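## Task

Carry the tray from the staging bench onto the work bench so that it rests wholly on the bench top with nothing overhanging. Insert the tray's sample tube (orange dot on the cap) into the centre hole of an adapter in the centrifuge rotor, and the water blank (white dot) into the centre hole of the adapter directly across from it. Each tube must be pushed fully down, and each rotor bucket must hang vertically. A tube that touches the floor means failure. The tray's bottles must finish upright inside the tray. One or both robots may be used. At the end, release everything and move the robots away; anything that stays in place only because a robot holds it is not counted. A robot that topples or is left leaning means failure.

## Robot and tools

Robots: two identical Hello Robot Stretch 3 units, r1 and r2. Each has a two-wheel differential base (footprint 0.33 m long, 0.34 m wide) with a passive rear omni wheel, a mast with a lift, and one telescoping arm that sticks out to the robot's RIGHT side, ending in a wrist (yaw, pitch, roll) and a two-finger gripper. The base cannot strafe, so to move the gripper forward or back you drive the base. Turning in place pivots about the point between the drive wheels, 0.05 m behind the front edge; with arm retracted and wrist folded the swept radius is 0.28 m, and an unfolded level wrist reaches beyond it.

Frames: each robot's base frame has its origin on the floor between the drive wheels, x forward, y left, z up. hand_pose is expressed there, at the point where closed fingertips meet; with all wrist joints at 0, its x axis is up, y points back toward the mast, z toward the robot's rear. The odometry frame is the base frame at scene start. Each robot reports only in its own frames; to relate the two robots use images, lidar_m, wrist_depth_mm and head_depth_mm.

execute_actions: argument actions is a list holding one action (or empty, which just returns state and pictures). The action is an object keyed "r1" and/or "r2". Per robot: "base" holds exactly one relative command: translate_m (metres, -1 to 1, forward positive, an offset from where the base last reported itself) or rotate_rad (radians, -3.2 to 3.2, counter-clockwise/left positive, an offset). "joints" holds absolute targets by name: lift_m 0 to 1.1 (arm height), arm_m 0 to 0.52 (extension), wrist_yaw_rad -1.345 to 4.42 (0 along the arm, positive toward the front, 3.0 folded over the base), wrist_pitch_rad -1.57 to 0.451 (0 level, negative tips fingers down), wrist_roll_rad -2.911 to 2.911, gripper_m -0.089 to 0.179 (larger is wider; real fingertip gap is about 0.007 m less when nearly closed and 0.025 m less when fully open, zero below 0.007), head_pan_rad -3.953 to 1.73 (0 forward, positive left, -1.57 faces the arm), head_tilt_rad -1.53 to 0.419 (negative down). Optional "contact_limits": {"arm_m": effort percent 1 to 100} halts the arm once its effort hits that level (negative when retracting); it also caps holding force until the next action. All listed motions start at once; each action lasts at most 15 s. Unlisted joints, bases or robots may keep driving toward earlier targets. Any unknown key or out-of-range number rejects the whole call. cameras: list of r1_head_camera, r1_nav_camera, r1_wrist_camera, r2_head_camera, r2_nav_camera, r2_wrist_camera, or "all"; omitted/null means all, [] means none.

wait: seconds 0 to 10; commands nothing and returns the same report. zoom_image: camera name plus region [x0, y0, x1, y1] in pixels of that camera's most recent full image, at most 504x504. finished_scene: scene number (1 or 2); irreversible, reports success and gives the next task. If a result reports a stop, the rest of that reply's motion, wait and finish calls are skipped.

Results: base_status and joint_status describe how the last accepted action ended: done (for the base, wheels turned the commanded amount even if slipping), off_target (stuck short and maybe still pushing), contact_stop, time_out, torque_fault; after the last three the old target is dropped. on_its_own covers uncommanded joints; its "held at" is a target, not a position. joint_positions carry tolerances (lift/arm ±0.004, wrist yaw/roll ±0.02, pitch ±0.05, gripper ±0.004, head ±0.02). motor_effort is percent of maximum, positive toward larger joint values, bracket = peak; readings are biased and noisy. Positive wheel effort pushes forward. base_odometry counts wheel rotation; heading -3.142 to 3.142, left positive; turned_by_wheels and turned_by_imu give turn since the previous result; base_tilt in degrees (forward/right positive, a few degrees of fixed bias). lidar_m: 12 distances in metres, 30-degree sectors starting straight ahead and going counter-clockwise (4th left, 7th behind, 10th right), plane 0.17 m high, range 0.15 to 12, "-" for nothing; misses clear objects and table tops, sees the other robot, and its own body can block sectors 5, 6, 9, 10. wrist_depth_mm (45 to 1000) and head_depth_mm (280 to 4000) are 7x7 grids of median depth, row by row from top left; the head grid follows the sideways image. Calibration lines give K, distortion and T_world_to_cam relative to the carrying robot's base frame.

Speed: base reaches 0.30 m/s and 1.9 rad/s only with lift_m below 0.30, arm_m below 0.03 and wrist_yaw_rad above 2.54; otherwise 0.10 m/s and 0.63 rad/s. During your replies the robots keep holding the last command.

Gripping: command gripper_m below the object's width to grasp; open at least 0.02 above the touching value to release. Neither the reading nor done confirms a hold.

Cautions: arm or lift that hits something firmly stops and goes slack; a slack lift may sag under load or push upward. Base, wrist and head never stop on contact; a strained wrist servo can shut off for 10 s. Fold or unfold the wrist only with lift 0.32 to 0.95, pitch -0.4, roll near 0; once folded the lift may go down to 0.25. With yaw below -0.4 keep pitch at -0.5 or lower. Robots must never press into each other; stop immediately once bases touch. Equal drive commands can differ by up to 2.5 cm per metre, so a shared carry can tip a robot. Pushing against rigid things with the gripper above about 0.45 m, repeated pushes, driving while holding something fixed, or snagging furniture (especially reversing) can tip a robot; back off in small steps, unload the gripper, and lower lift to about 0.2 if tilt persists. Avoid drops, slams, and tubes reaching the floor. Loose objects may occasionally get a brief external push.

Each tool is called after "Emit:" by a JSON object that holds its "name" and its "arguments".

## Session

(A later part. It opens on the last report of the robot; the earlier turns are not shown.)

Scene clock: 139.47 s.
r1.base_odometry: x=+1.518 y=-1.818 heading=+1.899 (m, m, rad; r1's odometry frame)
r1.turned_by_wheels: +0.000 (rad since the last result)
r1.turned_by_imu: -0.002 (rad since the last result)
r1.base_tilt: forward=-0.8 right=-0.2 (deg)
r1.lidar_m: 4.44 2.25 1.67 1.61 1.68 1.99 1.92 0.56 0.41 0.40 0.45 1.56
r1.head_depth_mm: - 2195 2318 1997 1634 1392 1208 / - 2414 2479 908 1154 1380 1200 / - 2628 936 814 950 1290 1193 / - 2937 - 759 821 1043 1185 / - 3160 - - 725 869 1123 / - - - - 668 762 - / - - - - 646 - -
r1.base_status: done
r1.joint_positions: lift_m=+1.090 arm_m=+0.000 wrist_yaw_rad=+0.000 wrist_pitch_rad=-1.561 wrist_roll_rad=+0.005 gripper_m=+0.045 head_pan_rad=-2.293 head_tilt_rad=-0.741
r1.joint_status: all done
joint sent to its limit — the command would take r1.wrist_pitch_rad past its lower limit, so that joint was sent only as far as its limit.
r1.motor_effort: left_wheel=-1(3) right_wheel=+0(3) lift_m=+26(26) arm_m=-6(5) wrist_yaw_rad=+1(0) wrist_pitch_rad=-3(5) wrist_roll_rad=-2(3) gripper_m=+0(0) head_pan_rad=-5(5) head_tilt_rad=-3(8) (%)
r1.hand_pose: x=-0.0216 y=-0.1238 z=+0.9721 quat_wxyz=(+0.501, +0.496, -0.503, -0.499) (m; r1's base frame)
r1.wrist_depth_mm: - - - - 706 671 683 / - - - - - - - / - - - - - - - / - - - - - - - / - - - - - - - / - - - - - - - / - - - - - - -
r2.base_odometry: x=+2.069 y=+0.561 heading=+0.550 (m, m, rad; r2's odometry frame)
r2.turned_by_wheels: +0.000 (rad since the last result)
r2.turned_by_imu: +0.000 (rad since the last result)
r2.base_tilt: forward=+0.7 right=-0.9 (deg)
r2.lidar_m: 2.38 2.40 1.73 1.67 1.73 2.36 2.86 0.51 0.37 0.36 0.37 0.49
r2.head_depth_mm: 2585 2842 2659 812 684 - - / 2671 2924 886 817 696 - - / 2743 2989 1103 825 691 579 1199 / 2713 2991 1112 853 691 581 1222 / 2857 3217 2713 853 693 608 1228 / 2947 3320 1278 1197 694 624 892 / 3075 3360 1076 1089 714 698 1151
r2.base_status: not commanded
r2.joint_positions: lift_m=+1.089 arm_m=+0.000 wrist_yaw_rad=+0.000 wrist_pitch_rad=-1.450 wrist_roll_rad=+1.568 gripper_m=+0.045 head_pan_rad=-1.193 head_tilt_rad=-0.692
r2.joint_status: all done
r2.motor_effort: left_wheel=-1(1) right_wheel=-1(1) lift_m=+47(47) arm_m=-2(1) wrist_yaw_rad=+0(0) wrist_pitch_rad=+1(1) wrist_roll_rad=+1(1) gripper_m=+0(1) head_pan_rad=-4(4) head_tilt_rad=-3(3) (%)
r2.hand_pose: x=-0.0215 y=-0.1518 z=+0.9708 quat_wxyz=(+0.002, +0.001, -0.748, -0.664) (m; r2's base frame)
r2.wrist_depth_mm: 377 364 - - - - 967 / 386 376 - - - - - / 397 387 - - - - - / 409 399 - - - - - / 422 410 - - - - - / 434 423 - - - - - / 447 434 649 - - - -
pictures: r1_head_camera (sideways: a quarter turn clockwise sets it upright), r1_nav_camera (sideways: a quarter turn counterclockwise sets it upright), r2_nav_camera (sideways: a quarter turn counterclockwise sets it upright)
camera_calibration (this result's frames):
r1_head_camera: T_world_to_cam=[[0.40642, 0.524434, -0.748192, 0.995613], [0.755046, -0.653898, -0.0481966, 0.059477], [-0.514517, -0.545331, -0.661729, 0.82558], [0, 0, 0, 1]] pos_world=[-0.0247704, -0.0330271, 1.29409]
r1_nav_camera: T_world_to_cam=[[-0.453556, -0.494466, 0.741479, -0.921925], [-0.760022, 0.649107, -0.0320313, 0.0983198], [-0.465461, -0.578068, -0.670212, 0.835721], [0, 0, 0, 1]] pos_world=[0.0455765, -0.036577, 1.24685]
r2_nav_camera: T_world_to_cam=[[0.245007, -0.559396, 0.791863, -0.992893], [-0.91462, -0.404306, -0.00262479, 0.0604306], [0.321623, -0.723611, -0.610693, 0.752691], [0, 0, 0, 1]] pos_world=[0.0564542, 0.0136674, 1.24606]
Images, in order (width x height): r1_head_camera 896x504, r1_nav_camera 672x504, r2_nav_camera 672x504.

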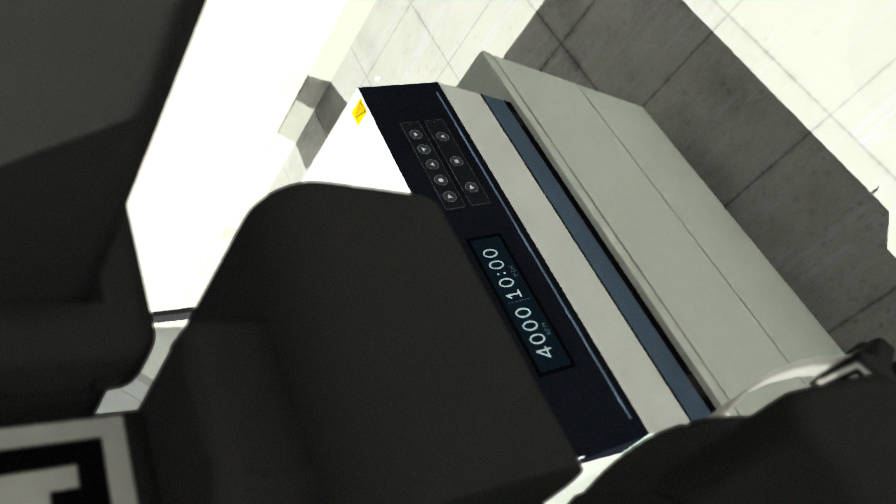

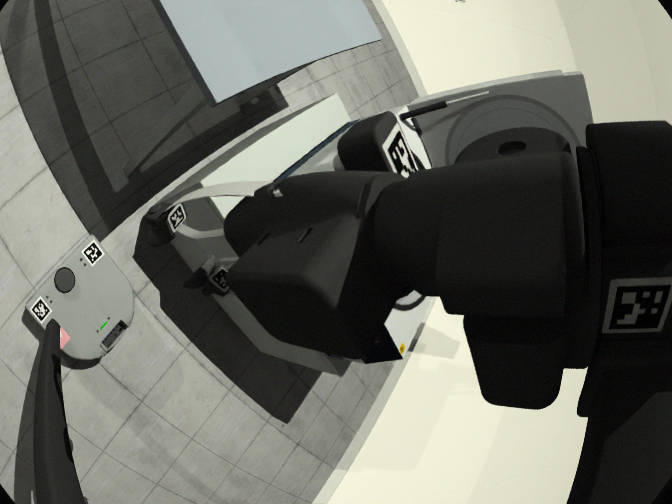

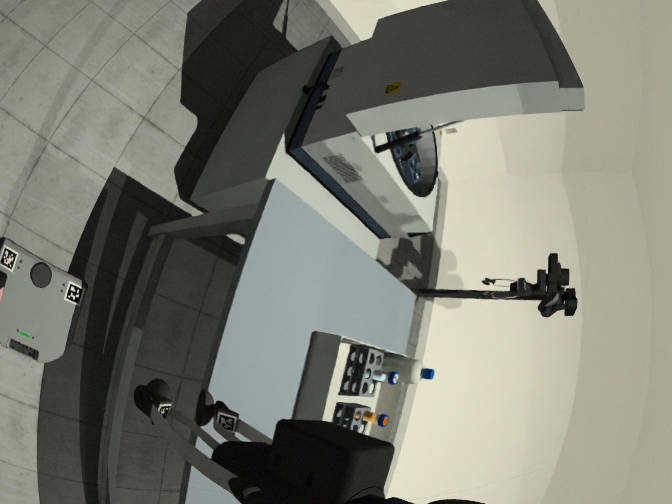

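Emit:
{"name": "execute_actions", "arguments": {"actions": [{"r1":{"base":{"translate_m":-0.4},"joints":{"arm_m":0.45,"head_pan_rad":-1.4,"head_tilt_rad":-0.6}},"r2":{"base":{"translate_m":-0.5}}}], "cameras": ["r1_head_camera","r1_nav_camera","r1_wrist_camera"]}}

Scene clock: 147.37 s.
r1.base_odometry: x=+1.647 y=-2.196 heading=+1.899 (m, m, rad; r1's odometry frame)
r1.turned_by_wheels: +0.000 (rad since the last result)
r1.turned_by_imu: -0.001 (rad since the last result)
r1.base_tilt: forward=-0.8 right=-0.3 (deg)
r1.lidar_m: 2.00 2.27 1.67 1.62 1.68 1.57 1.52 0.55 0.40 0.39 0.41 0.68
r1.head_depth_mm: - 866 955 947 772 587 621 / 792 864 1005 925 753 598 645 / 806 893 992 964 766 607 669 / 818 911 1017 944 734 616 697 / 2755 3060 2924 928 676 627 719 / 2889 3214 3210 2222 672 642 741 / 2971 3296 1293 1420 1629 798 772
r1.base_status: done
r1.joint_positions: lift_m=+1.090 arm_m=+0.450 wrist_yaw_rad=+0.000 wrist_pitch_rad=-1.561 wrist_roll_rad=+0.005 gripper_m=+0.045 head_pan_rad=-1.407 head_tilt_rad=-0.606
r1.joint_status: all done
r1.motor_effort: left_wheel=+0(5) right_wheel=+1(2) lift_m=+26(26) arm_m=+5(4) wrist_yaw_rad=+0(0) wrist_pitch_rad=-3(3) wrist_roll_rad=-2(2) gripper_m=+1(1) head_pan_rad=+6(57) head_tilt_rad=+2(13) (%)
r1.hand_pose: x=-0.0216 y=-0.5730 z=+0.9721 quat_wxyz=(+0.501, +0.496, -0.503, -0.499) (m; r1's base frame)
r1.wrist_depth_mm: 306 370 354 356 357 356 295 / 313 367 373 347 365 372 308 / 318 378 373 372 346 357 309 / 325 345 378 386 386 339 318 / 336 331 374 453 397 324 328 / - 338 341 339 - 331 - / - - - - - - -
r2.base_odometry: x=+1.643 y=+0.300 heading=+0.550 (m, m, rad; r2's odometry frame)
r2.turned_by_wheels: +0.000 (rad since the last result)
r2.turned_by_imu: -0.001 (rad since the last result)
r2.base_tilt: forward=+0.7 right=-0.9 (deg)
r2.lidar_m: 1.63 2.38 1.74 1.67 1.73 2.35 2.37 0.52 0.38 0.36 0.38 0.51
r2.head_depth_mm: 2547 2851 2716 847 713 - - / 2643 2913 1109 848 716 - - / 2716 3014 1104 851 690 580 1195 / 2765 3101 1065 853 690 593 1224 / 2889 3231 1061 824 691 609 1224 / 2983 3265 950 773 692 626 1225 / 3095 3347 987 806 695 1334 1184
r2.base_status: done
r2.joint_positions: lift_m=+1.089 arm_m=+0.000 wrist_yaw_rad=+0.000 wrist_pitch_rad=-1.450 wrist_roll_rad=+1.568 gripper_m=+0.045 head_pan_rad=-1.193 head_tilt_rad=-0.692
r2.joint_status: not commanded
r2.motor_effort: left_wheel=+0(5) right_wheel=-1(7) lift_m=+46(47) arm_m=-1(2) wrist_yaw_rad=+0(0) wrist_pitch_rad=+1(1) wrist_roll_rad=+1(1) gripper_m=+1(1) head_pan_rad=-4(3) head_tilt_rad=-2(2) (%)
r2.hand_pose: x=-0.0215 y=-0.1518 z=+0.9708 quat_wxyz=(+0.002, +0.001, -0.748, -0.664) (m; r2's base frame)
r2.wrist_depth_mm: 378 366 - - - - 954 / 383 374 - - - - - / 397 387 - - - - - / 406 397 - - - - - / 422 406 - - - - - / 433 422 - - - - - / 444 433 - - - - -
pictures: r1_head_camera (sideways: a quarter turn clockwise sets it upright), r1_nav_camera (sideways: a quarter turn counterclockwise sets it upright), r1_wrist_camera
camera_calibration (this result's frames):
r1_head_camera: T_world_to_cam=[[-0.131743, 0.541569, -0.830269, 1.10589], [0.985131, 0.164703, -0.0488827, 0.0589752], [0.110274, -0.824364, -0.555214, 0.683205], [0, 0, 0, 1]] pos_world=[0.0122545, -0.0454193, 1.30039]
r1_nav_camera: T_world_to_cam=[[0.0788502, -0.55993, 0.824779, -1.03376], [-0.982823, -0.182145, -0.0296963, 0.0966443], [0.166858, -0.808271, -0.564674, 0.694575], [0, 0, 0, 1]] pos_world=[0.0606012, 0.000175365, 1.2477]
r1_wrist_camera: T_world_to_cam=[[-0.999614, 0.0232222, -0.0152536, 0.0122456], [0.0208653, 0.989965, 0.139762, 0.466439], [0.0183461, 0.13939, -0.990068, 1.20199], [0, 0, 0, 1]] pos_world=[-0.0195434, -0.629588, 1.12505]
Images, in order (width x height): r1_head_camera 896x504, r1_nav_camera 672x504, r1_wrist_camera 644x364.

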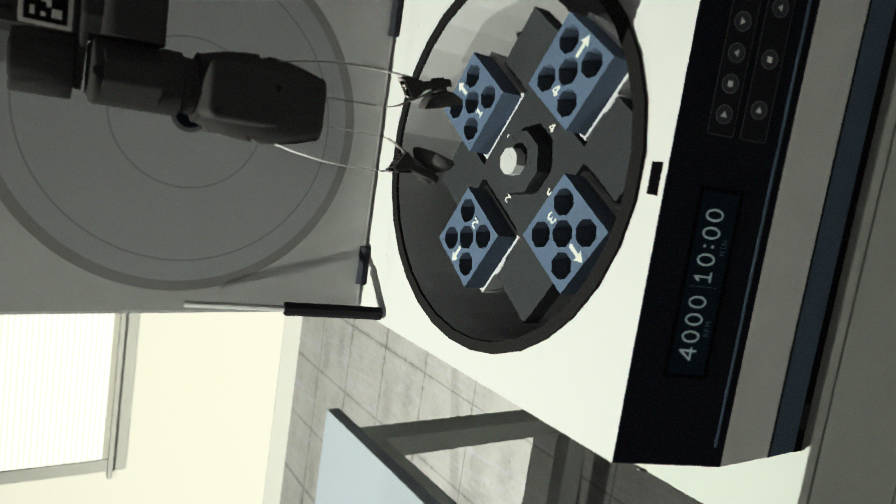

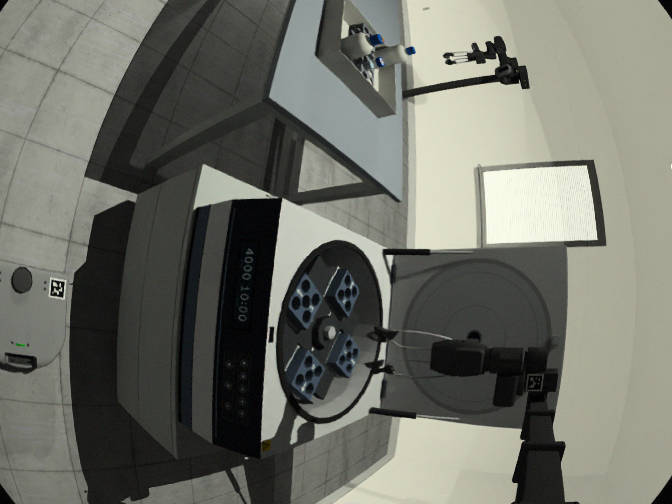

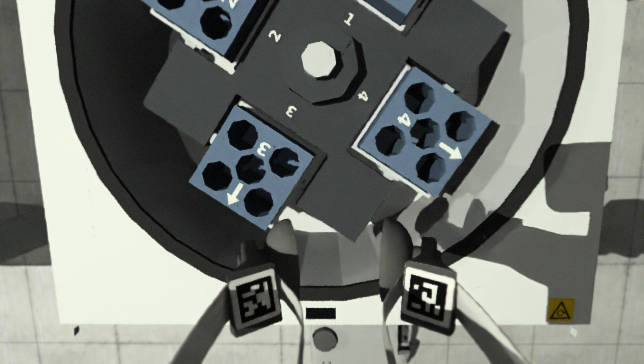

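Emit:
{"name": "execute_actions", "arguments": {"actions": [{"r1":{"base":{"rotate_rad":-0.178},"joints":{"arm_m":0.0}},"r2":{"base":{"translate_m":-0.4}}}], "cameras": []}}

Emit:
{"name": "execute_actions", "arguments": {"actions": [{"r1":{"base":{"translate_m":0.845}}}], "cameras": []}}

Emit:
{"name": "execute_actions", "arguments": {"actions": [{"r1":{"base":{"rotate_rad":0.178},"joints":{"arm_m":0.4,"gripper_m":0.08,"head_pan_rad":-1.57,"head_tilt_rad":-0.7}}}], "cameras": ["r1_head_camera","r1_wrist_camera"]}}

Scene clock: 156.00 s.
r1.base_odometry: x=+1.647 y=-2.196 heading=+1.721 (m, m, rad; r1's odometry frame)
r1.turned_by_wheels: -0.178 (rad since the last result)
r1.turned_by_imu: -0.178 (rad since the last result)
r1.base_tilt: forward=-0.7 right=-0.3 (deg)
r1.lidar_m: 2.02 2.80 1.79 1.62 1.63 1.68 1.52 1.53 0.43 0.39 0.39 0.48
r1.head_depth_mm: 796 877 - - - - - / 803 890 983 949 - - - / 803 891 1002 961 766 615 - / 806 893 1000 985 768 611 693 / 806 893 1002 945 734 611 696 / 808 895 987 932 686 610 697 / 2657 3008 3125 932 668 609 697
r1.base_status: done
r1.joint_positions: lift_m=+1.090 arm_m=+0.000 wrist_yaw_rad=+0.000 wrist_pitch_rad=-1.561 wrist_roll_rad=+0.005 gripper_m=+0.045 head_pan_rad=-1.407 head_tilt_rad=-0.606
r1.joint_status: all done
r1.motor_effort: left_wheel=+2(5) right_wheel=-2(6) lift_m=+26(27) arm_m=-5(6) wrist_yaw_rad=+0(0) wrist_pitch_rad=-3(3) wrist_roll_rad=-2(2) gripper_m=+1(2) head_pan_rad=+5(5) head_tilt_rad=+2(2) (%)
r1.hand_pose: x=-0.0216 y=-0.1237 z=+0.9721 quat_wxyz=(+0.501, +0.496, -0.503, -0.499) (m; r1's base frame)
r1.wrist_depth_mm: 556 547 597 698 851 - - / - 935 - - - - - / - - - - - - - / - - - - - - - / - - - - - - - / - - - - - - - / - - - - - - -
r2.base_odometry: x=+1.302 y=+0.091 heading=+0.550 (m, m, rad; r2's odometry frame)
r2.turned_by_wheels: +0.000 (rad since the last result)
r2.turned_by_imu: +0.000 (rad since the last result)
r2.base_tilt: forward=+0.7 right=-0.8 (deg)
r2.lidar_m: 1.63 2.38 1.73 1.66 1.72 2.34 1.97 2.19 0.38 0.37 0.38 0.52
r2.head_depth_mm: 2579 2841 2689 801 714 - - / 2661 2909 1109 800 715 - - / 2734 3028 1107 847 689 579 1217 / 2811 3102 1111 854 691 594 1228 / 2902 3220 1115 855 691 610 1220 / 3006 3249 1116 854 694 627 1223 / 3077 3379 1120 858 695 1358 1180
r2.base_status: done
r2.joint_positions: lift_m=+1.089 arm_m=+0.000 wrist_yaw_rad=+0.000 wrist_pitch_rad=-1.450 wrist_roll_rad=+1.568 gripper_m=+0.045 head_pan_rad=-1.193 head_tilt_rad=-0.692
r2.joint_status: not commanded
r2.motor_effort: left_wheel=+0(7) right_wheel=-1(7) lift_m=+47(47) arm_m=-1(1) wrist_yaw_rad=+0(0) wrist_pitch_rad=+1(1) wrist_roll_rad=+1(1) gripper_m=+0(0) head_pan_rad=-4(5) head_tilt_rad=-3(2) (%)
r2.hand_pose: x=-0.0215 y=-0.1518 z=+0.9708 quat_wxyz=(+0.002, +0.001, -0.748, -0.664) (m; r2's base frame)
r2.wrist_depth_mm: 377 366 - - - - 959 / 388 376 941 - - - - / 398 384 - - - - - / 411 396 - - - - - / 422 412 - - - - - / 431 416 - - - - - / 442 437 - - - - -
pictures: none
No camera images: the call's "cameras" was empty. Leave "cameras" out to get every camera's image.

Scene clock: 165.40 s.
r1.base_odometry: x=+1.520 y=-1.361 heading=+1.721 (m, m, rad; r1's odometry frame)
r1.turned_by_wheels: +0.000 (rad since the last result)
r1.turned_by_imu: +0.005 (rad since the last result)
r1.base_tilt: forward=-0.7 right=-0.3 (deg)
r1.lidar_m: 1.16 3.00 1.93 1.76 1.77 2.17 2.36 0.52 0.39 0.94 0.94 1.16
r1.head_depth_mm: 2607 2862 - - - - - / 2618 2875 3122 1001 - - - / 2610 2902 3116 934 529 563 - / 2637 2899 3131 882 676 566 518 / 2650 2925 3086 877 699 571 514 / 2644 2900 3151 786 690 570 512 / 2670 2906 3093 898 684 570 510
r1.base_status: done
r1.joint_positions: lift_m=+1.090 arm_m=+0.000 wrist_yaw_rad=+0.000 wrist_pitch_rad=-1.561 wrist_roll_rad=+0.005 gripper_m=+0.045 head_pan_rad=-1.407 head_tilt_rad=-0.606
r1.joint_status: not commanded
r1.motor_effort: left_wheel=+0(5) right_wheel=-2(2) lift_m=+26(26) arm_m=-5(5) wrist_yaw_rad=+0(0) wrist_pitch_rad=-2(3) wrist_roll_rad=-1(2) gripper_m=+1(1) head_pan_rad=+5(5) head_tilt_rad=+2(2) (%)
r1.hand_pose: x=-0.0216 y=-0.1237 z=+0.9721 quat_wxyz=(+0.501, +0.496, -0.503, -0.499) (m; r1's base frame)
r1.wrist_depth_mm: 347 346 346 341 344 345 541 / 353 358 360 - - - - / - - - - - - - / - - - - - - - / - - - - - - - / - - - - - - - / - - - - - - -
r2.base_odometry: x=+1.302 y=+0.091 heading=+0.550 (m, m, rad; r2's odometry frame)
r2.turned_by_wheels: +0.000 (rad since the last result)
r2.turned_by_imu: +0.000 (rad since the last result)
r2.base_tilt: forward=+0.7 right=-0.9 (deg)
r2.lidar_m: 1.64 2.38 1.72 1.66 1.72 2.34 1.97 2.18 0.38 0.37 0.38 0.52
r2.head_depth_mm: 2566 2853 2701 803 716 - - / 2633 2947 1108 802 718 - - / 2745 3020 1112 851 690 581 1223 / 2774 3132 1112 852 692 595 1228 / 2893 3191 1114 853 692 610 1218 / 2944 3312 1120 856 694 627 1221 / 2965 3356 1125 860 694 1355 1179
r2.base_status: not commanded
r2.joint_positions: lift_m=+1.089 arm_m=+0.000 wrist_yaw_rad=+0.000 wrist_pitch_rad=-1.450 wrist_roll_rad=+1.568 gripper_m=+0.045 head_pan_rad=-1.193 head_tilt_rad=-0.692
r2.joint_status: not commanded
r2.motor_effort: left_wheel=+0(0) right_wheel=-1(1) lift_m=+47(46) arm_m=-1(1) wrist_yaw_rad=+0(1) wrist_pitch_rad=+1(1) wrist_roll_rad=+1(1) gripper_m=+1(1) head_pan_rad=-4(4) head_tilt_rad=-3(3) (%)
r2.hand_pose: x=-0.0215 y=-0.1518 z=+0.9708 quat_wxyz=(+0.002, +0.001, -0.748, -0.664) (m; r2's base frame)
r2.wrist_depth_mm: 377 366 - - - - 970 / 388 374 932 - - - - / 398 388 - - - - - / 406 399 - - - - - / 421 406 - - - - - / 437 421 - - - - - / 449 432 - - - - -
pictures: none
No camera images: the call's "cameras" was empty. Leave "cameras" out to get every camera's image.

Scene clock: 169.53 s.
r1.base_odometry: x=+1.520 y=-1.361 heading=+1.899 (m, m, rad; r1's odometry frame)
r1.turned_by_wheels: +0.178 (rad since the last result)
r1.turned_by_imu: +0.179 (rad since the last result)
r1.base_tilt: forward=-0.8 right=-0.2 (deg)
r1.lidar_m: 1.18 2.45 1.82 1.76 1.84 2.44 0.93 0.39 0.39 0.94 0.98 1.16
r1.head_depth_mm: 2631 2927 2831 869 697 583 522 / 2703 2967 2779 860 692 579 520 / - - 2786 828 552 576 517 / 2622 2955 2750 810 568 572 524 / 2642 2994 2724 771 675 570 521 / 2657 2992 958 743 670 568 520 / 2704 3045 1076 824 625 564 518
r1.base_status: done
r1.joint_positions: lift_m=+1.090 arm_m=+0.400 wrist_yaw_rad=+0.000 wrist_pitch_rad=-1.561 wrist_roll_rad=+0.005 gripper_m=+0.080 head_pan_rad=-1.563 head_tilt_rad=-0.692
r1.joint_status: all done
r1.motor_effort: left_wheel=-2(3) right_wheel=+1(4) lift_m=+26(26) arm_m=+5(5) wrist_yaw_rad=+0(0) wrist_pitch_rad=-3(3) wrist_roll_rad=-2(2) gripper_m=+0(81) head_pan_rad=-5(26) head_tilt_rad=-3(10) (%)
r1.hand_pose: x=-0.0216 y=-0.5229 z=+0.9721 quat_wxyz=(+0.501, +0.496, -0.503, -0.499) (m; r1's base frame)
r1.wrist_depth_mm: 312 341 343 338 338 336 337 / 337 350 348 347 346 343 344 / 359 295 311 296 349 354 356 / 372 332 361 334 354 358 362 / 378 372 370 369 367 368 370 / 391 383 - 367 250 379 379 / 395 360 393 318 235 388 393
r2.base_odometry: x=+1.302 y=+0.091 heading=+0.550 (m, m, rad; r2's odometry frame)
r2.turned_by_wheels: +0.000 (rad since the last result)
r2.turned_by_imu: +0.000 (rad since the last result)
r2.base_tilt: forward=+0.6 right=-0.9 (deg)
r2.lidar_m: 1.64 2.39 1.74 1.66 1.73 2.33 1.97 2.18 0.38 0.37 0.38 0.51
r2.head_depth_mm: 2599 2842 2690 798 716 - - / 2648 2906 1108 804 719 - - / 2710 2994 1109 850 691 580 1223 / 2824 3121 1115 854 692 596 1223 / 2865 3168 1114 849 693 610 1221 / 2966 3331 1121 857 694 626 1229 / 2990 3301 1119 860 696 1368 1180
r2.base_status: not commanded
r2.joint_positions: lift_m=+1.089 arm_m=+0.000 wrist_yaw_rad=+0.000 wrist_pitch_rad=-1.450 wrist_roll_rad=+1.568 gripper_m=+0.045 head_pan_rad=-1.193 head_tilt_rad=-0.692
r2.joint_status: not commanded
r2.motor_effort: left_wheel=+0(0) right_wheel=-1(1) lift_m=+46(47) arm_m=-1(1) wrist_yaw_rad=+0(0) wrist_pitch_rad=+1(1) wrist_roll_rad=+1(1) gripper_m=+1(1) head_pan_rad=-4(4) head_tilt_rad=-2(2) (%)
r2.hand_pose: x=-0.0215 y=-0.1518 z=+0.9708 quat_wxyz=(+0.002, +0.001, -0.748, -0.664) (m; r2's base frame)
r2.wrist_depth_mm: 375 367 - - - - 965 / 384 374 924 - - - - / 396 384 - - - - - / 411 396 - - - - - / 418 404 - - - - - / 436 421 - - - - - / 443 436 - - - - -
pictures: r1_head_camera (sideways: a quarter turn clockwise sets it upright), r1_wrist_camera
camera_calibration (this result's frames):
r1_head_camera: T_world_to_cam=[[-0.0463887, 0.624352, -0.779764, 1.03953], [0.998729, 0.0135712, -0.0485487, 0.058452], [-0.0197291, -0.781025, -0.624188, 0.773728], [0, 0, 0, 1]] pos_world=[0.00510966, -0.0455239, 1.29638]
r1_wrist_camera: T_world_to_cam=[[-0.999621, 0.0229013, -0.0152466, 0.0109079], [0.020545, 0.989944, 0.139957, 0.416687], [0.0182985, 0.139591, -0.99004, 1.1951], [0, 0, 0, 1]] pos_world=[-0.0195255, -0.579571, 1.12504]
Images, in order (width x height): r1_head_camera 896x504, r1_wrist_camera 644x364.

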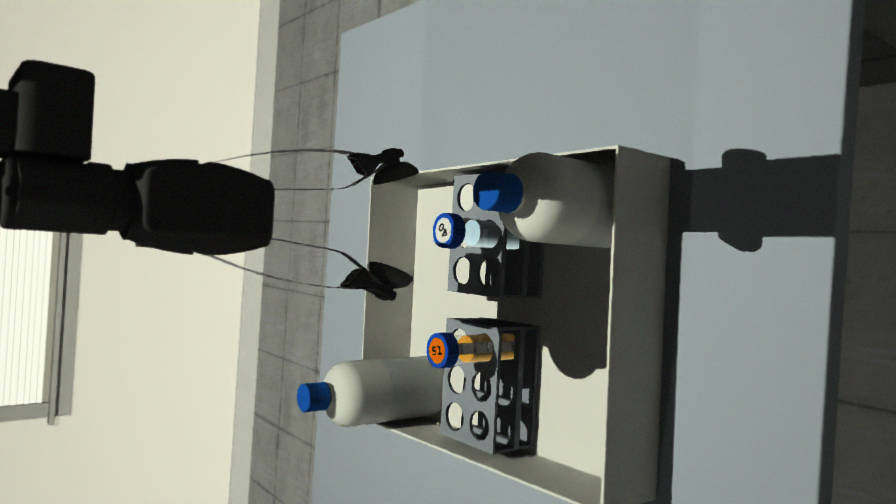

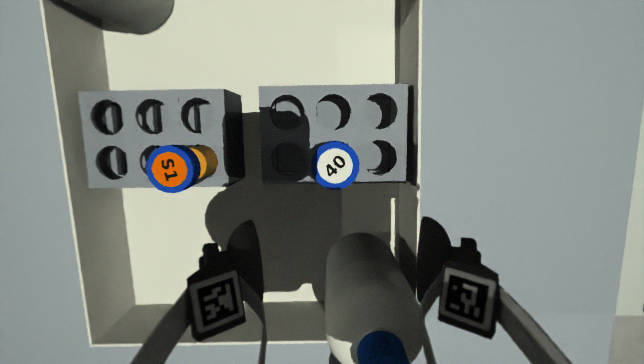

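Emit:
{"name": "execute_actions", "arguments": {"actions": [{"r1":{"joints":{"arm_m":0.436,"gripper_m":0.065}}}], "cameras": []}}

Emit:
{"name": "execute_actions", "arguments": {"actions": [{"r1":{"joints":{"lift_m":1.005}}}], "cameras": ["r1_head_camera","r1_wrist_camera"]}}

Scene clock: 173.20 s.
r1.base_odometry: x=+1.520 y=-1.361 heading=+1.899 (m, m, rad; r1's odometry frame)
r1.turned_by_wheels: +0.000 (rad since the last result)
r1.turned_by_imu: +0.000 (rad since the last result)
r1.base_tilt: forward=-0.7 right=-0.2 (deg)
r1.lidar_m: 1.17 2.45 1.81 1.76 1.83 2.44 0.93 0.40 0.39 0.94 0.98 1.16
r1.head_depth_mm: 2625 2936 2832 868 697 583 522 / 2718 2951 2796 859 691 580 519 / - 3028 2819 833 550 576 516 / 2635 3008 2758 840 568 573 525 / 2674 2995 2719 783 675 570 522 / 2680 2984 961 747 673 567 520 / 2715 3034 1074 822 627 564 518
r1.base_status: not commanded
r1.joint_positions: lift_m=+1.090 arm_m=+0.436 wrist_yaw_rad=+0.000 wrist_pitch_rad=-1.561 wrist_roll_rad=+0.005 gripper_m=+0.065 head_pan_rad=-1.563 head_tilt_rad=-0.692
r1.joint_status: all done
r1.motor_effort: left_wheel=-1(2) right_wheel=+2(1) lift_m=+26(26) arm_m=+5(5) wrist_yaw_rad=+0(0) wrist_pitch_rad=-3(3) wrist_roll_rad=-2(2) gripper_m=+1(58) head_pan_rad=-4(4) head_tilt_rad=-3(3) (%)
r1.hand_pose: x=-0.0216 y=-0.5589 z=+0.9721 quat_wxyz=(+0.501, +0.496, -0.503, -0.499) (m; r1's base frame)
r1.wrist_depth_mm: 224 277 340 340 342 342 338 / 334 349 345 346 345 351 343 / 358 356 354 348 350 353 356 / 369 307 306 302 363 360 362 / 377 334 372 373 366 373 372 / 389 374 - 378 328 372 381 / 400 364 367 342 274 387 388
r2.base_odometry: x=+1.302 y=+0.091 heading=+0.550 (m, m, rad; r2's odometry frame)
r2.turned_by_wheels: +0.000 (rad since the last result)
r2.turned_by_imu: +0.000 (rad since the last result)
r2.base_tilt: forward=+0.6 right=-0.8 (deg)
r2.lidar_m: 1.64 2.38 1.73 1.67 1.72 2.34 1.98 2.18 0.38 0.37 0.38 0.52
r2.head_depth_mm: 2591 2869 2692 801 716 - - / 2669 2947 1108 803 718 - - / 2755 3004 1110 849 688 580 1217 / 2788 3072 1112 854 690 595 1220 / 2861 3190 1119 853 691 609 1217 / 2953 3265 1119 855 693 627 1228 / 3017 3333 1120 859 692 1362 1180
r2.base_status: not commanded
r2.joint_positions: lift_m=+1.089 arm_m=+0.000 wrist_yaw_rad=+0.000 wrist_pitch_rad=-1.450 wrist_roll_rad=+1.568 gripper_m=+0.045 head_pan_rad=-1.193 head_tilt_rad=-0.692
r2.joint_status: not commanded
r2.motor_effort: left_wheel=+0(1) right_wheel=-1(1) lift_m=+47(47) arm_m=-2(1) wrist_yaw_rad=+1(0) wrist_pitch_rad=+1(1) wrist_roll_rad=+1(1) gripper_m=+0(0) head_pan_rad=-4(4) head_tilt_rad=-3(3) (%)
r2.hand_pose: x=-0.0215 y=-0.1518 z=+0.9708 quat_wxyz=(+0.002, +0.001, -0.748, -0.664) (m; r2's base frame)
r2.wrist_depth_mm: 374 364 - - - - 974 / 387 375 951 - - - - / 400 386 - - - - - / 406 393 - - - - - / 419 408 - - - - - / 433 419 - - - - - / 445 436 - - - - -
pictures: none
No camera images: the call's "cameras" was empty. Leave "cameras" out to get every camera's image.

Scene clock: 174.80 s.
r1.base_odometry: x=+1.520 y=-1.361 heading=+1.899 (m, m, rad; r1's odometry frame)
r1.turned_by_wheels: +0.000 (rad since the last result)
r1.turned_by_imu: +0.000 (rad since the last result)
r1.base_tilt: forward=-0.7 right=-0.3 (deg)
r1.lidar_m: 1.18 2.45 1.81 1.76 1.83 2.44 0.93 0.40 0.39 0.94 0.97 1.16
r1.head_depth_mm: 2563 - 2829 868 695 583 522 / 2538 3070 2788 860 691 580 519 / 2561 - 1077 848 550 577 516 / 2604 2985 1043 787 568 572 525 / 2659 3018 2729 783 676 570 523 / 2675 3000 959 746 671 566 520 / 2706 3035 1074 823 626 564 518
r1.base_status: not commanded
r1.joint_positions: lift_m=+1.005 arm_m=+0.436 wrist_yaw_rad=+0.000 wrist_pitch_rad=-1.561 wrist_roll_rad=+0.005 gripper_m=+0.065 head_pan_rad=-1.563 head_tilt_rad=-0.692
r1.joint_status: all done
r1.motor_effort: left_wheel=-1(1) right_wheel=+1(2) lift_m=+21(20) arm_m=+4(5) wrist_yaw_rad=+0(0) wrist_pitch_rad=-3(2) wrist_roll_rad=-2(2) gripper_m=+1(0) head_pan_rad=-5(4) head_tilt_rad=-4(3) (%)
r1.hand_pose: x=-0.0216 y=-0.5589 z=+0.8874 quat_wxyz=(+0.501, +0.496, -0.503, -0.499) (m; r1's base frame)
r1.wrist_depth_mm: 219 261 261 258 255 256 259 / 267 265 267 264 261 269 264 / 259 271 272 268 222 270 271 / 224 218 244 218 217 277 273 / 227 200 239 197 224 286 281 / 268 292 - 291 291 289 290 / 276 301 302 297 252 297 295
r2.base_odometry: x=+1.302 y=+0.091 heading=+0.550 (m, m, rad; r2's odometry frame)
r2.turned_by_wheels: +0.000 (rad since the last result)
r2.turned_by_imu: +0.000 (rad since the last result)
r2.base_tilt: forward=+0.6 right=-1.0 (deg)
r2.lidar_m: 1.64 2.38 1.73 1.67 1.72 2.34 1.97 2.18 0.38 0.37 0.38 0.51
r2.head_depth_mm: 2572 2812 2674 799 717 - - / 2660 2905 1106 802 717 - - / 2722 3028 1108 847 690 581 1217 / 2823 3107 1113 855 691 594 1225 / 2899 3211 1120 856 693 610 1223 / 2988 3313 1116 855 695 626 1227 / 2971 3291 1125 859 694 1357 1179
r2.base_status: not commanded
r2.joint_positions: lift_m=+1.089 arm_m=+0.000 wrist_yaw_rad=+0.000 wrist_pitch_rad=-1.450 wrist_roll_rad=+1.568 gripper_m=+0.045 head_pan_rad=-1.193 head_tilt_rad=-0.692
r2.joint_status: not commanded
r2.motor_effort: left_wheel=+0(0) right_wheel=-1(1) lift_m=+47(47) arm_m=-1(1) wrist_yaw_rad=+0(1) wrist_pitch_rad=+1(1) wrist_roll_rad=+1(1) gripper_m=+0(2) head_pan_rad=-4(4) head_tilt_rad=-2(3) (%)
r2.hand_pose: x=-0.0215 y=-0.1518 z=+0.9708 quat_wxyz=(+0.002, +0.001, -0.748, -0.664) (m; r2's base frame)
r2.wrist_depth_mm: 375 365 - - - - 973 / 388 374 935 - - - - / 396 384 - - - - - / 405 398 - - - - - / 418 407 - - - - - / 435 420 - - - - - / 448 434 - - - - -
pictures: r1_head_camera (sideways: a quarter turn clockwise sets it upright), r1_wrist_camera
camera_calibration (this result's frames):
r1_head_camera: T_world_to_cam=[[-0.0463889, 0.624352, -0.779764, 1.03953], [0.998729, 0.0135715, -0.0485487, 0.058452], [-0.0197289, -0.781025, -0.624188, 0.773728], [0, 0, 0, 1]] pos_world=[0.00510967, -0.0455239, 1.29638]
r1_wrist_camera: T_world_to_cam=[[-0.999621, 0.0229018, -0.0152466, 0.0104409], [0.0205454, 0.989944, 0.139957, 0.464182], [0.0182986, 0.139591, -0.99004, 1.11624], [0, 0, 0, 1]] pos_world=[-0.0195256, -0.615571, 1.04032]
Images, in order (width x height): r1_head_camera 896x504, r1_wrist_camera 644x364.

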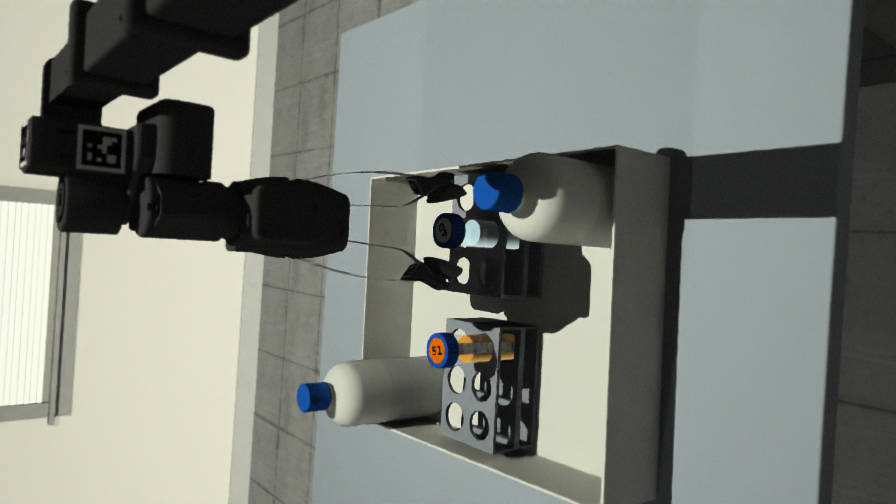

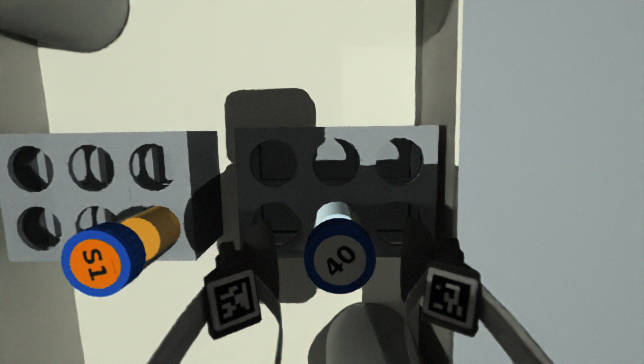

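Emit:
{"name": "execute_actions", "arguments": {"actions": [{"r1":{"joints":{"lift_m":0.988}}}], "cameras": []}}

Emit:
{"name": "execute_actions", "arguments": {"actions": [{"r1":{"joints":{"gripper_m":-0.01}}}], "cameras": ["r1_wrist_camera"]}}

Emit:
{"name": "execute_actions", "arguments": {"actions": [{"r1":{"joints":{"lift_m":1.1}}}], "cameras": ["r1_head_camera","r1_wrist_camera"]}}

Scene clock: 178.00 s.
r1.base_odometry: x=+1.520 y=-1.361 heading=+1.899 (m, m, rad; r1's odometry frame)
r1.turned_by_wheels: +0.000 (rad since the last result)
r1.turned_by_imu: +0.000 (rad since the last result)
r1.base_tilt: forward=-0.8 right=-0.3 (deg)
r1.lidar_m: 1.18 2.45 1.81 1.75 1.83 2.44 0.93 0.40 0.39 0.94 0.98 1.16
r1.head_depth_mm: 2597 - 2701 867 697 582 521 / 2577 3009 2809 862 693 580 519 / 2588 - 1074 843 550 576 516 / 2634 2946 1891 787 568 572 526 / 2663 2997 2718 783 676 569 523 / 2664 3006 958 745 671 565 519 / 2725 3021 1076 822 626 564 517
r1.base_status: not commanded
r1.joint_positions: lift_m=+0.988 arm_m=+0.436 wrist_yaw_rad=+0.000 wrist_pitch_rad=-1.561 wrist_roll_rad=+0.005 gripper_m=+0.065 head_pan_rad=-1.563 head_tilt_rad=-0.692
r1.joint_status: all done
r1.motor_effort: left_wheel=-2(0) right_wheel=+2(2) lift_m=+21(21) arm_m=+4(5) wrist_yaw_rad=+0(0) wrist_pitch_rad=-2(2) wrist_roll_rad=-2(2) gripper_m=+0(1) head_pan_rad=-5(4) head_tilt_rad=-3(3) (%)
r1.hand_pose: x=-0.0216 y=-0.5589 z=+0.8704 quat_wxyz=(+0.501, +0.496, -0.503, -0.499) (m; r1's base frame)
r1.wrist_depth_mm: 218 244 244 244 242 244 242 / 254 251 249 249 246 249 248 / 256 256 252 253 201 253 254 / 204 204 220 203 202 259 258 / 207 199 240 197 205 267 265 / 147 271 - 146 273 273 271 / 279 281 285 278 240 280 279
r2.base_odometry: x=+1.302 y=+0.091 heading=+0.550 (m, m, rad; r2's odometry frame)
r2.turned_by_wheels: +0.000 (rad since the last result)
r2.turned_by_imu: +0.000 (rad since the last result)
r2.base_tilt: forward=+0.8 right=-0.8 (deg)
r2.lidar_m: 1.63 2.39 1.73 1.66 1.72 2.33 1.98 2.19 0.38 0.37 0.38 0.51
r2.head_depth_mm: 2586 2810 2681 800 717 - - / 2663 2952 1108 802 717 - - / 2713 3047 1107 848 689 581 1215 / 2799 3136 1109 850 691 594 1225 / 2888 3222 1111 855 692 611 1219 / 2957 3288 1119 857 695 627 1220 / 2996 3321 1129 860 696 1368 1182
r2.base_status: not commanded
r2.joint_positions: lift_m=+1.089 arm_m=+0.000 wrist_yaw_rad=+0.000 wrist_pitch_rad=-1.450 wrist_roll_rad=+1.568 gripper_m=+0.045 head_pan_rad=-1.193 head_tilt_rad=-0.692
r2.joint_status: not commanded
r2.motor_effort: left_wheel=+0(0) right_wheel=-1(1) lift_m=+47(47) arm_m=-1(1) wrist_yaw_rad=+0(0) wrist_pitch_rad=+1(1) wrist_roll_rad=+1(1) gripper_m=+0(1) head_pan_rad=-4(4) head_tilt_rad=-3(3) (%)
r2.hand_pose: x=-0.0215 y=-0.1518 z=+0.9708 quat_wxyz=(+0.002, +0.001, -0.748, -0.664) (m; r2's base frame)
r2.wrist_depth_mm: 378 366 - - - - 962 / 386 375 923 - - - - / 395 386 - - - - - / 412 396 - - - - - / 420 407 - - - - - / 436 416 - - - - - / 446 432 - - - - -
pictures: none
No camera images: the call's "cameras" was empty. Leave "cameras" out to get every camera's image.

Scene clock: 179.23 s.
r1.base_odometry: x=+1.520 y=-1.361 heading=+1.899 (m, m, rad; r1's odometry frame)
r1.turned_by_wheels: +0.000 (rad since the last result)
r1.turned_by_imu: +0.000 (rad since the last result)
r1.base_tilt: forward=-0.7 right=-0.3 (deg)
r1.lidar_m: 1.18 2.45 1.82 1.76 1.83 2.43 0.93 0.39 0.39 0.94 0.98 1.16
r1.head_depth_mm: 2589 - 2703 868 697 582 522 / 2562 3029 2797 860 691 578 519 / 2594 - 1079 837 551 576 516 / 2624 2949 1896 813 567 573 525 / 2667 3009 2730 783 675 569 522 / 2655 3013 957 745 671 566 520 / 2685 3029 1078 826 626 564 518
r1.base_status: not commanded
r1.joint_positions: lift_m=+0.988 arm_m=+0.436 wrist_yaw_rad=+0.000 wrist_pitch_rad=-1.561 wrist_roll_rad=+0.005 gripper_m=-0.009 head_pan_rad=-1.563 head_tilt_rad=-0.692
r1.joint_status: all done
r1.motor_effort: left_wheel=-2(1) right_wheel=+1(1) lift_m=+21(21) arm_m=+5(6) wrist_yaw_rad=-1(0) wrist_pitch_rad=-3(2) wrist_roll_rad=-2(1) gripper_m=-14(88) head_pan_rad=-4(4) head_tilt_rad=-3(3) (%)
r1.hand_pose: x=-0.0216 y=-0.5589 z=+0.8704 quat_wxyz=(+0.501, +0.496, -0.503, -0.499) (m; r1's base frame)
r1.wrist_depth_mm: 217 247 246 244 243 244 241 / 254 251 250 248 245 250 252 / 256 254 254 251 201 254 252 / 205 204 219 201 202 258 260 / 207 198 242 173 204 265 267 / 147 272 276 140 207 274 271 / 278 283 281 279 237 280 280
r2.base_odometry: x=+1.302 y=+0.091 heading=+0.550 (m, m, rad; r2's odometry frame)
r2.turned_by_wheels: +0.000 (rad since the last result)
r2.turned_by_imu: +0.000 (rad since the last result)
r2.base_tilt: forward=+0.9 right=-0.8 (deg)
r2.lidar_m: 1.64 2.37 1.74 1.66 1.72 2.34 1.97 2.18 0.38 0.37 0.38 0.51
r2.head_depth_mm: 2569 2862 2680 800 716 - - / 2684 2922 1106 800 718 - - / 2750 3042 1108 849 687 579 1219 / 2832 3106 1112 852 693 593 1221 / 2905 3176 1113 849 690 611 1225 / 3007 3299 1119 858 694 625 1225 / 2986 3282 1125 859 699 1362 1180
r2.base_status: not commanded
r2.joint_positions: lift_m=+1.089 arm_m=+0.000 wrist_yaw_rad=+0.000 wrist_pitch_rad=-1.450 wrist_roll_rad=+1.568 gripper_m=+0.045 head_pan_rad=-1.193 head_tilt_rad=-0.692
r2.joint_status: not commanded
r2.motor_effort: left_wheel=+0(0) right_wheel=-1(1) lift_m=+47(46) arm_m=-2(1) wrist_yaw_rad=+0(0) wrist_pitch_rad=+1(1) wrist_roll_rad=+1(1) gripper_m=+0(0) head_pan_rad=-4(4) head_tilt_rad=-2(3) (%)
r2.hand_pose: x=-0.0215 y=-0.1518 z=+0.9708 quat_wxyz=(+0.002, +0.001, -0.748, -0.664) (m; r2's base frame)
r2.wrist_depth_mm: 375 367 - - - - 962 / 387 374 923 - - - - / 396 387 - - - - - / 411 396 - - - - - / 423 405 - - - - - / 433 419 - - - - - / 448 435 - - - - -
pictures: r1_wrist_camera
camera_calibration (this result's frames):
r1_wrist_camera: T_world_to_cam=[[-0.999621, 0.022902, -0.0152466, 0.0101818], [0.0205456, 0.989944, 0.139957, 0.466561], [0.0182986, 0.139591, -0.99004, 1.09942], [0, 0, 0, 1]] pos_world=[-0.0195256, -0.615571, 1.02332]
Images, in order (width x height): r1_wrist_camera 644x364.

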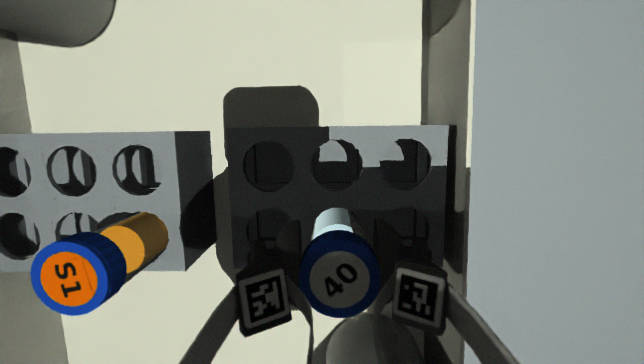

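Scene clock: 181.10 s.
r1.base_odometry: x=+1.520 y=-1.361 heading=+1.899 (m, m, rad; r1's odometry frame)
r1.turned_by_wheels: +0.000 (rad since the last result)
r1.turned_by_imu: +0.000 (rad since the last result)
r1.base_tilt: forward=-0.7 right=-0.3 (deg)
r1.lidar_m: 1.18 2.45 1.81 1.76 1.83 2.44 0.93 0.40 0.39 0.94 0.98 1.16
r1.head_depth_mm: 2636 2947 2837 867 697 583 523 / 2718 2944 2809 862 693 579 520 / - 3009 2821 839 550 577 517 / 2619 3043 2748 814 568 571 525 / 2667 2999 2710 782 675 570 521 / 2660 3014 959 746 670 567 519 / 2698 3048 1078 823 626 564 518
r1.base_status: not commanded
r1.joint_positions: lift_m=+1.100 arm_m=+0.436 wrist_yaw_rad=+0.000 wrist_pitch_rad=-1.561 wrist_roll_rad=+0.005 gripper_m=-0.009 head_pan_rad=-1.563 head_tilt_rad=-0.692
r1.joint_status: all done
r1.motor_effort: left_wheel=-1(1) right_wheel=+2(1) lift_m=+26(27) arm_m=+4(5) wrist_yaw_rad=+0(1) wrist_pitch_rad=-3(2) wrist_roll_rad=-2(2) gripper_m=-14(14) head_pan_rad=-4(4) head_tilt_rad=-3(4) (%)
r1.hand_pose: x=-0.0216 y=-0.5589 z=+0.9821 quat_wxyz=(+0.501, +0.496, -0.503, -0.499) (m; r1's base frame)
r1.wrist_depth_mm: 228 274 351 347 345 348 345 / 359 352 359 355 357 352 353 / 363 353 368 358 363 364 362 / 382 318 320 315 367 373 373 / 387 350 382 173 381 380 382 / 399 392 393 140 289 389 387 / 410 367 360 338 270 399 407
r2.base_odometry: x=+1.302 y=+0.091 heading=+0.550 (m, m, rad; r2's odometry frame)
r2.turned_by_wheels: +0.000 (rad since the last result)
r2.turned_by_imu: +0.000 (rad since the last result)
r2.base_tilt: forward=+0.7 right=-0.8 (deg)
r2.lidar_m: 1.64 2.38 1.73 1.67 1.72 2.34 1.97 2.18 0.38 0.37 0.38 0.51
r2.head_depth_mm: 2581 2827 2667 801 714 - - / 2641 2915 1109 800 718 - - / 2720 3037 1108 847 688 580 1228 / 2801 3090 1107 853 692 596 1225 / 2898 3189 1117 856 694 609 1226 / 3009 3296 1124 859 693 626 1222 / 3048 3313 1124 860 695 1359 1178
r2.base_status: not commanded
r2.joint_positions: lift_m=+1.089 arm_m=+0.000 wrist_yaw_rad=+0.000 wrist_pitch_rad=-1.450 wrist_roll_rad=+1.568 gripper_m=+0.045 head_pan_rad=-1.193 head_tilt_rad=-0.692
r2.joint_status: not commanded
r2.motor_effort: left_wheel=+0(0) right_wheel=-1(1) lift_m=+47(47) arm_m=-1(1) wrist_yaw_rad=+0(1) wrist_pitch_rad=+1(1) wrist_roll_rad=+1(1) gripper_m=+1(1) head_pan_rad=-4(4) head_tilt_rad=-3(3) (%)
r2.hand_pose: x=-0.0215 y=-0.1518 z=+0.9708 quat_wxyz=(+0.002, +0.001, -0.748, -0.664) (m; r2's base frame)
r2.wrist_depth_mm: 378 366 - - - - 981 / 388 377 933 - - - - / 399 385 - - - - - / 407 394 - - - - - / 418 408 - - - - - / 432 422 - - - - - / 447 435 - - - - -
pictures: r1_head_camera (sideways: a quarter turn clockwise sets it upright), r1_wrist_camera
camera_calibration (this result's frames):
r1_head_camera: T_world_to_cam=[[-0.046389, 0.624353, -0.779764, 1.03953], [0.998729, 0.0135716, -0.0485487, 0.058452], [-0.0197288, -0.781025, -0.624188, 0.773728], [0, 0, 0, 1]] pos_world=[0.00510967, -0.0455239, 1.29638]
r1_wrist_camera: T_world_to_cam=[[-0.999621, 0.022902, -0.0152466, 0.011885], [0.0205456, 0.989944, 0.139957, 0.450929], [0.0182986, 0.139591, -0.99004, 1.21001], [0, 0, 0, 1]] pos_world=[-0.0195256, -0.615572, 1.13503]
Images, in order (width x height): r1_head_camera 896x504, r1_wrist_camera 644x364.

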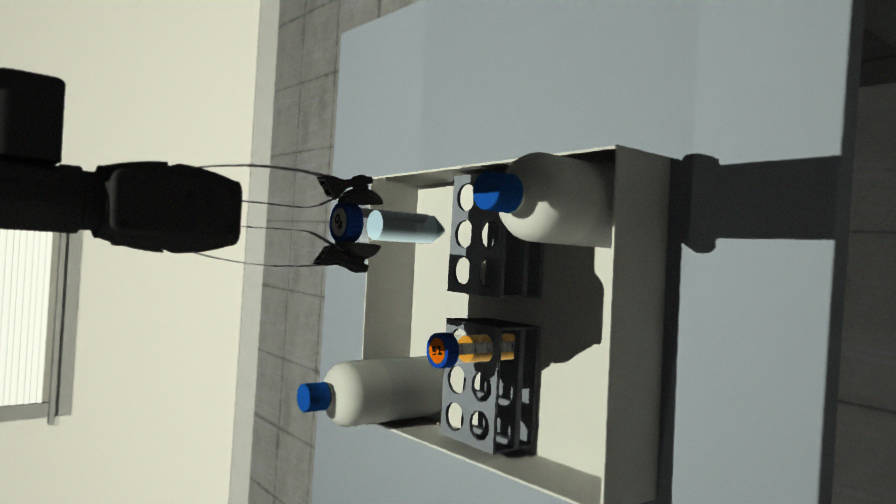

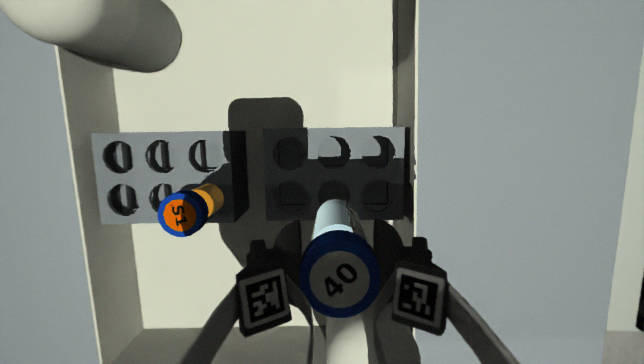

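Emit:
{"name": "execute_actions", "arguments": {"actions": [{"r1":{"base":{"translate_m":-0.71},"joints":{"arm_m":0.49}}}], "cameras": ["r1_head_camera","r1_wrist_camera"]}}

Scene clock: 192.73 s.
r1.base_odometry: x=+1.749 y=-2.033 heading=+1.899 (m, m, rad; r1's odometry frame)
r1.turned_by_wheels: +0.000 (rad since the last result)
r1.turned_by_imu: +0.000 (rad since the last result)
r1.base_tilt: forward=-0.7 right=-0.3 (deg)
r1.lidar_m: 1.86 2.46 1.83 1.77 1.84 1.71 1.65 0.34 0.25 0.24 0.25 0.35
r1.head_depth_mm: 675 756 865 852 703 616 513 / 688 760 869 868 708 599 514 / - 779 872 867 706 523 516 / 682 784 844 830 707 524 518 / 686 766 884 793 669 522 519 / 2660 2982 2688 2057 636 517 521 / 2698 2996 2642 1919 1413 810 672
r1.base_status: done
r1.joint_positions: lift_m=+1.100 arm_m=+0.490 wrist_yaw_rad=+0.000 wrist_pitch_rad=-1.561 wrist_roll_rad=+0.005 gripper_m=-0.009 head_pan_rad=-1.563 head_tilt_rad=-0.692
r1.joint_status: all done
r1.motor_effort: left_wheel=-2(4) right_wheel=+2(2) lift_m=+27(26) arm_m=+4(5) wrist_yaw_rad=+0(1) wrist_pitch_rad=-3(3) wrist_roll_rad=-2(2) gripper_m=-14(15) head_pan_rad=-4(5) head_tilt_rad=-3(3) (%)
r1.hand_pose: x=-0.0216 y=-0.6129 z=+0.9821 quat_wxyz=(+0.501, +0.496, -0.503, -0.499) (m; r1's base frame)
r1.wrist_depth_mm: - 763 308 306 312 308 302 / - - 314 378 444 407 321 / - - 323 449 382 357 360 / - - 335 371 390 376 389 / - - 345 174 375 397 395 / - - 345 140 385 384 393 / 522 - 361 413 414 390 383
r2.base_odometry: x=+1.302 y=+0.091 heading=+0.550 (m, m, rad; r2's odometry frame)
r2.turned_by_wheels: +0.000 (rad since the last result)
r2.turned_by_imu: +0.000 (rad since the last result)
r2.base_tilt: forward=+0.6 right=-0.9 (deg)
r2.lidar_m: 1.63 2.38 1.73 1.66 1.72 2.34 1.98 2.18 0.38 0.37 0.38 0.52
r2.head_depth_mm: 2592 2833 2660 800 718 - - / 2633 2926 1108 799 719 - - / 2720 3018 1112 852 691 580 1220 / 2807 3135 1112 853 690 596 1226 / 2891 3200 1117 856 694 609 1225 / 3000 3327 1119 858 694 627 1230 / 3078 3437 1123 860 695 1359 1176
r2.base_status: not commanded
r2.joint_positions: lift_m=+1.089 arm_m=+0.000 wrist_yaw_rad=+0.000 wrist_pitch_rad=-1.450 wrist_roll_rad=+1.568 gripper_m=+0.045 head_pan_rad=-1.193 head_tilt_rad=-0.692
r2.joint_status: not commanded
r2.motor_effort: left_wheel=+0(0) right_wheel=-1(1) lift_m=+47(47) arm_m=-1(2) wrist_yaw_rad=-1(0) wrist_pitch_rad=+1(1) wrist_roll_rad=+1(1) gripper_m=+0(1) head_pan_rad=-4(4) head_tilt_rad=-2(2) (%)
r2.hand_pose: x=-0.0215 y=-0.1518 z=+0.9708 quat_wxyz=(+0.002, +0.001, -0.748, -0.664) (m; r2's base frame)
r2.wrist_depth_mm: 378 365 - - - - 965 / 391 375 941 - - - - / 395 386 - - - - - / 408 392 - - - - - / 420 404 - - - - - / 434 421 - - - - - / 444 437 - - - - -
pictures: r1_head_camera (sideways: a quarter turn clockwise sets it upright), r1_wrist_camera
camera_calibration (this result's frames):
r1_head_camera: T_world_to_cam=[[-0.0463888, 0.624353, -0.779764, 1.03953], [0.998729, 0.0135714, -0.0485487, 0.058452], [-0.019729, -0.781025, -0.624188, 0.773728], [0, 0, 0, 1]] pos_world=[0.00510966, -0.0455239, 1.29638]
r1_wrist_camera: T_world_to_cam=[[-0.999621, 0.0229013, -0.0152466, 0.0131212], [0.0205449, 0.989944, 0.139957, 0.504384], [0.0182985, 0.139591, -0.99004, 1.21755], [0, 0, 0, 1]] pos_world=[-0.0195255, -0.66957, 1.13503]
Images, in order (width x height): r1_head_camera 896x504, r1_wrist_camera 644x364.

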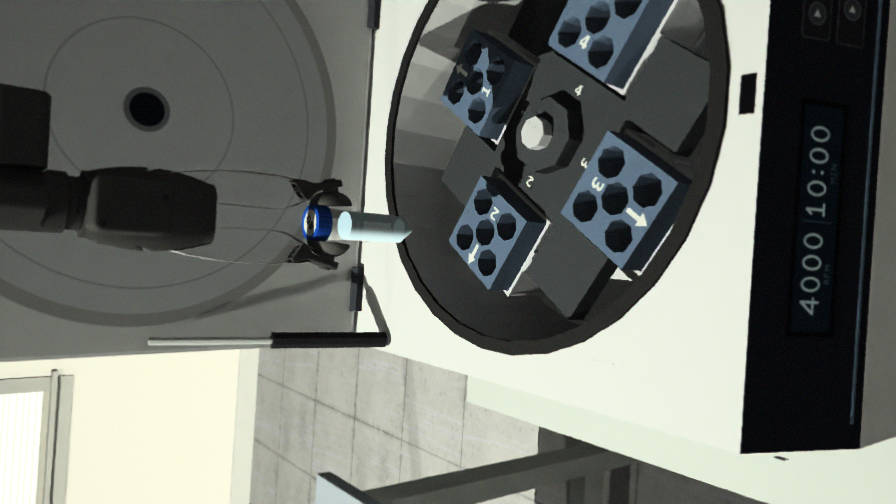

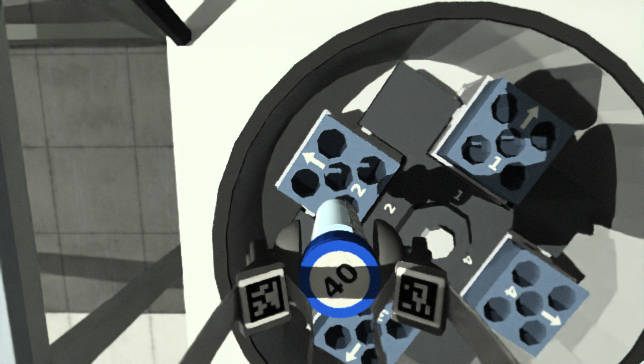

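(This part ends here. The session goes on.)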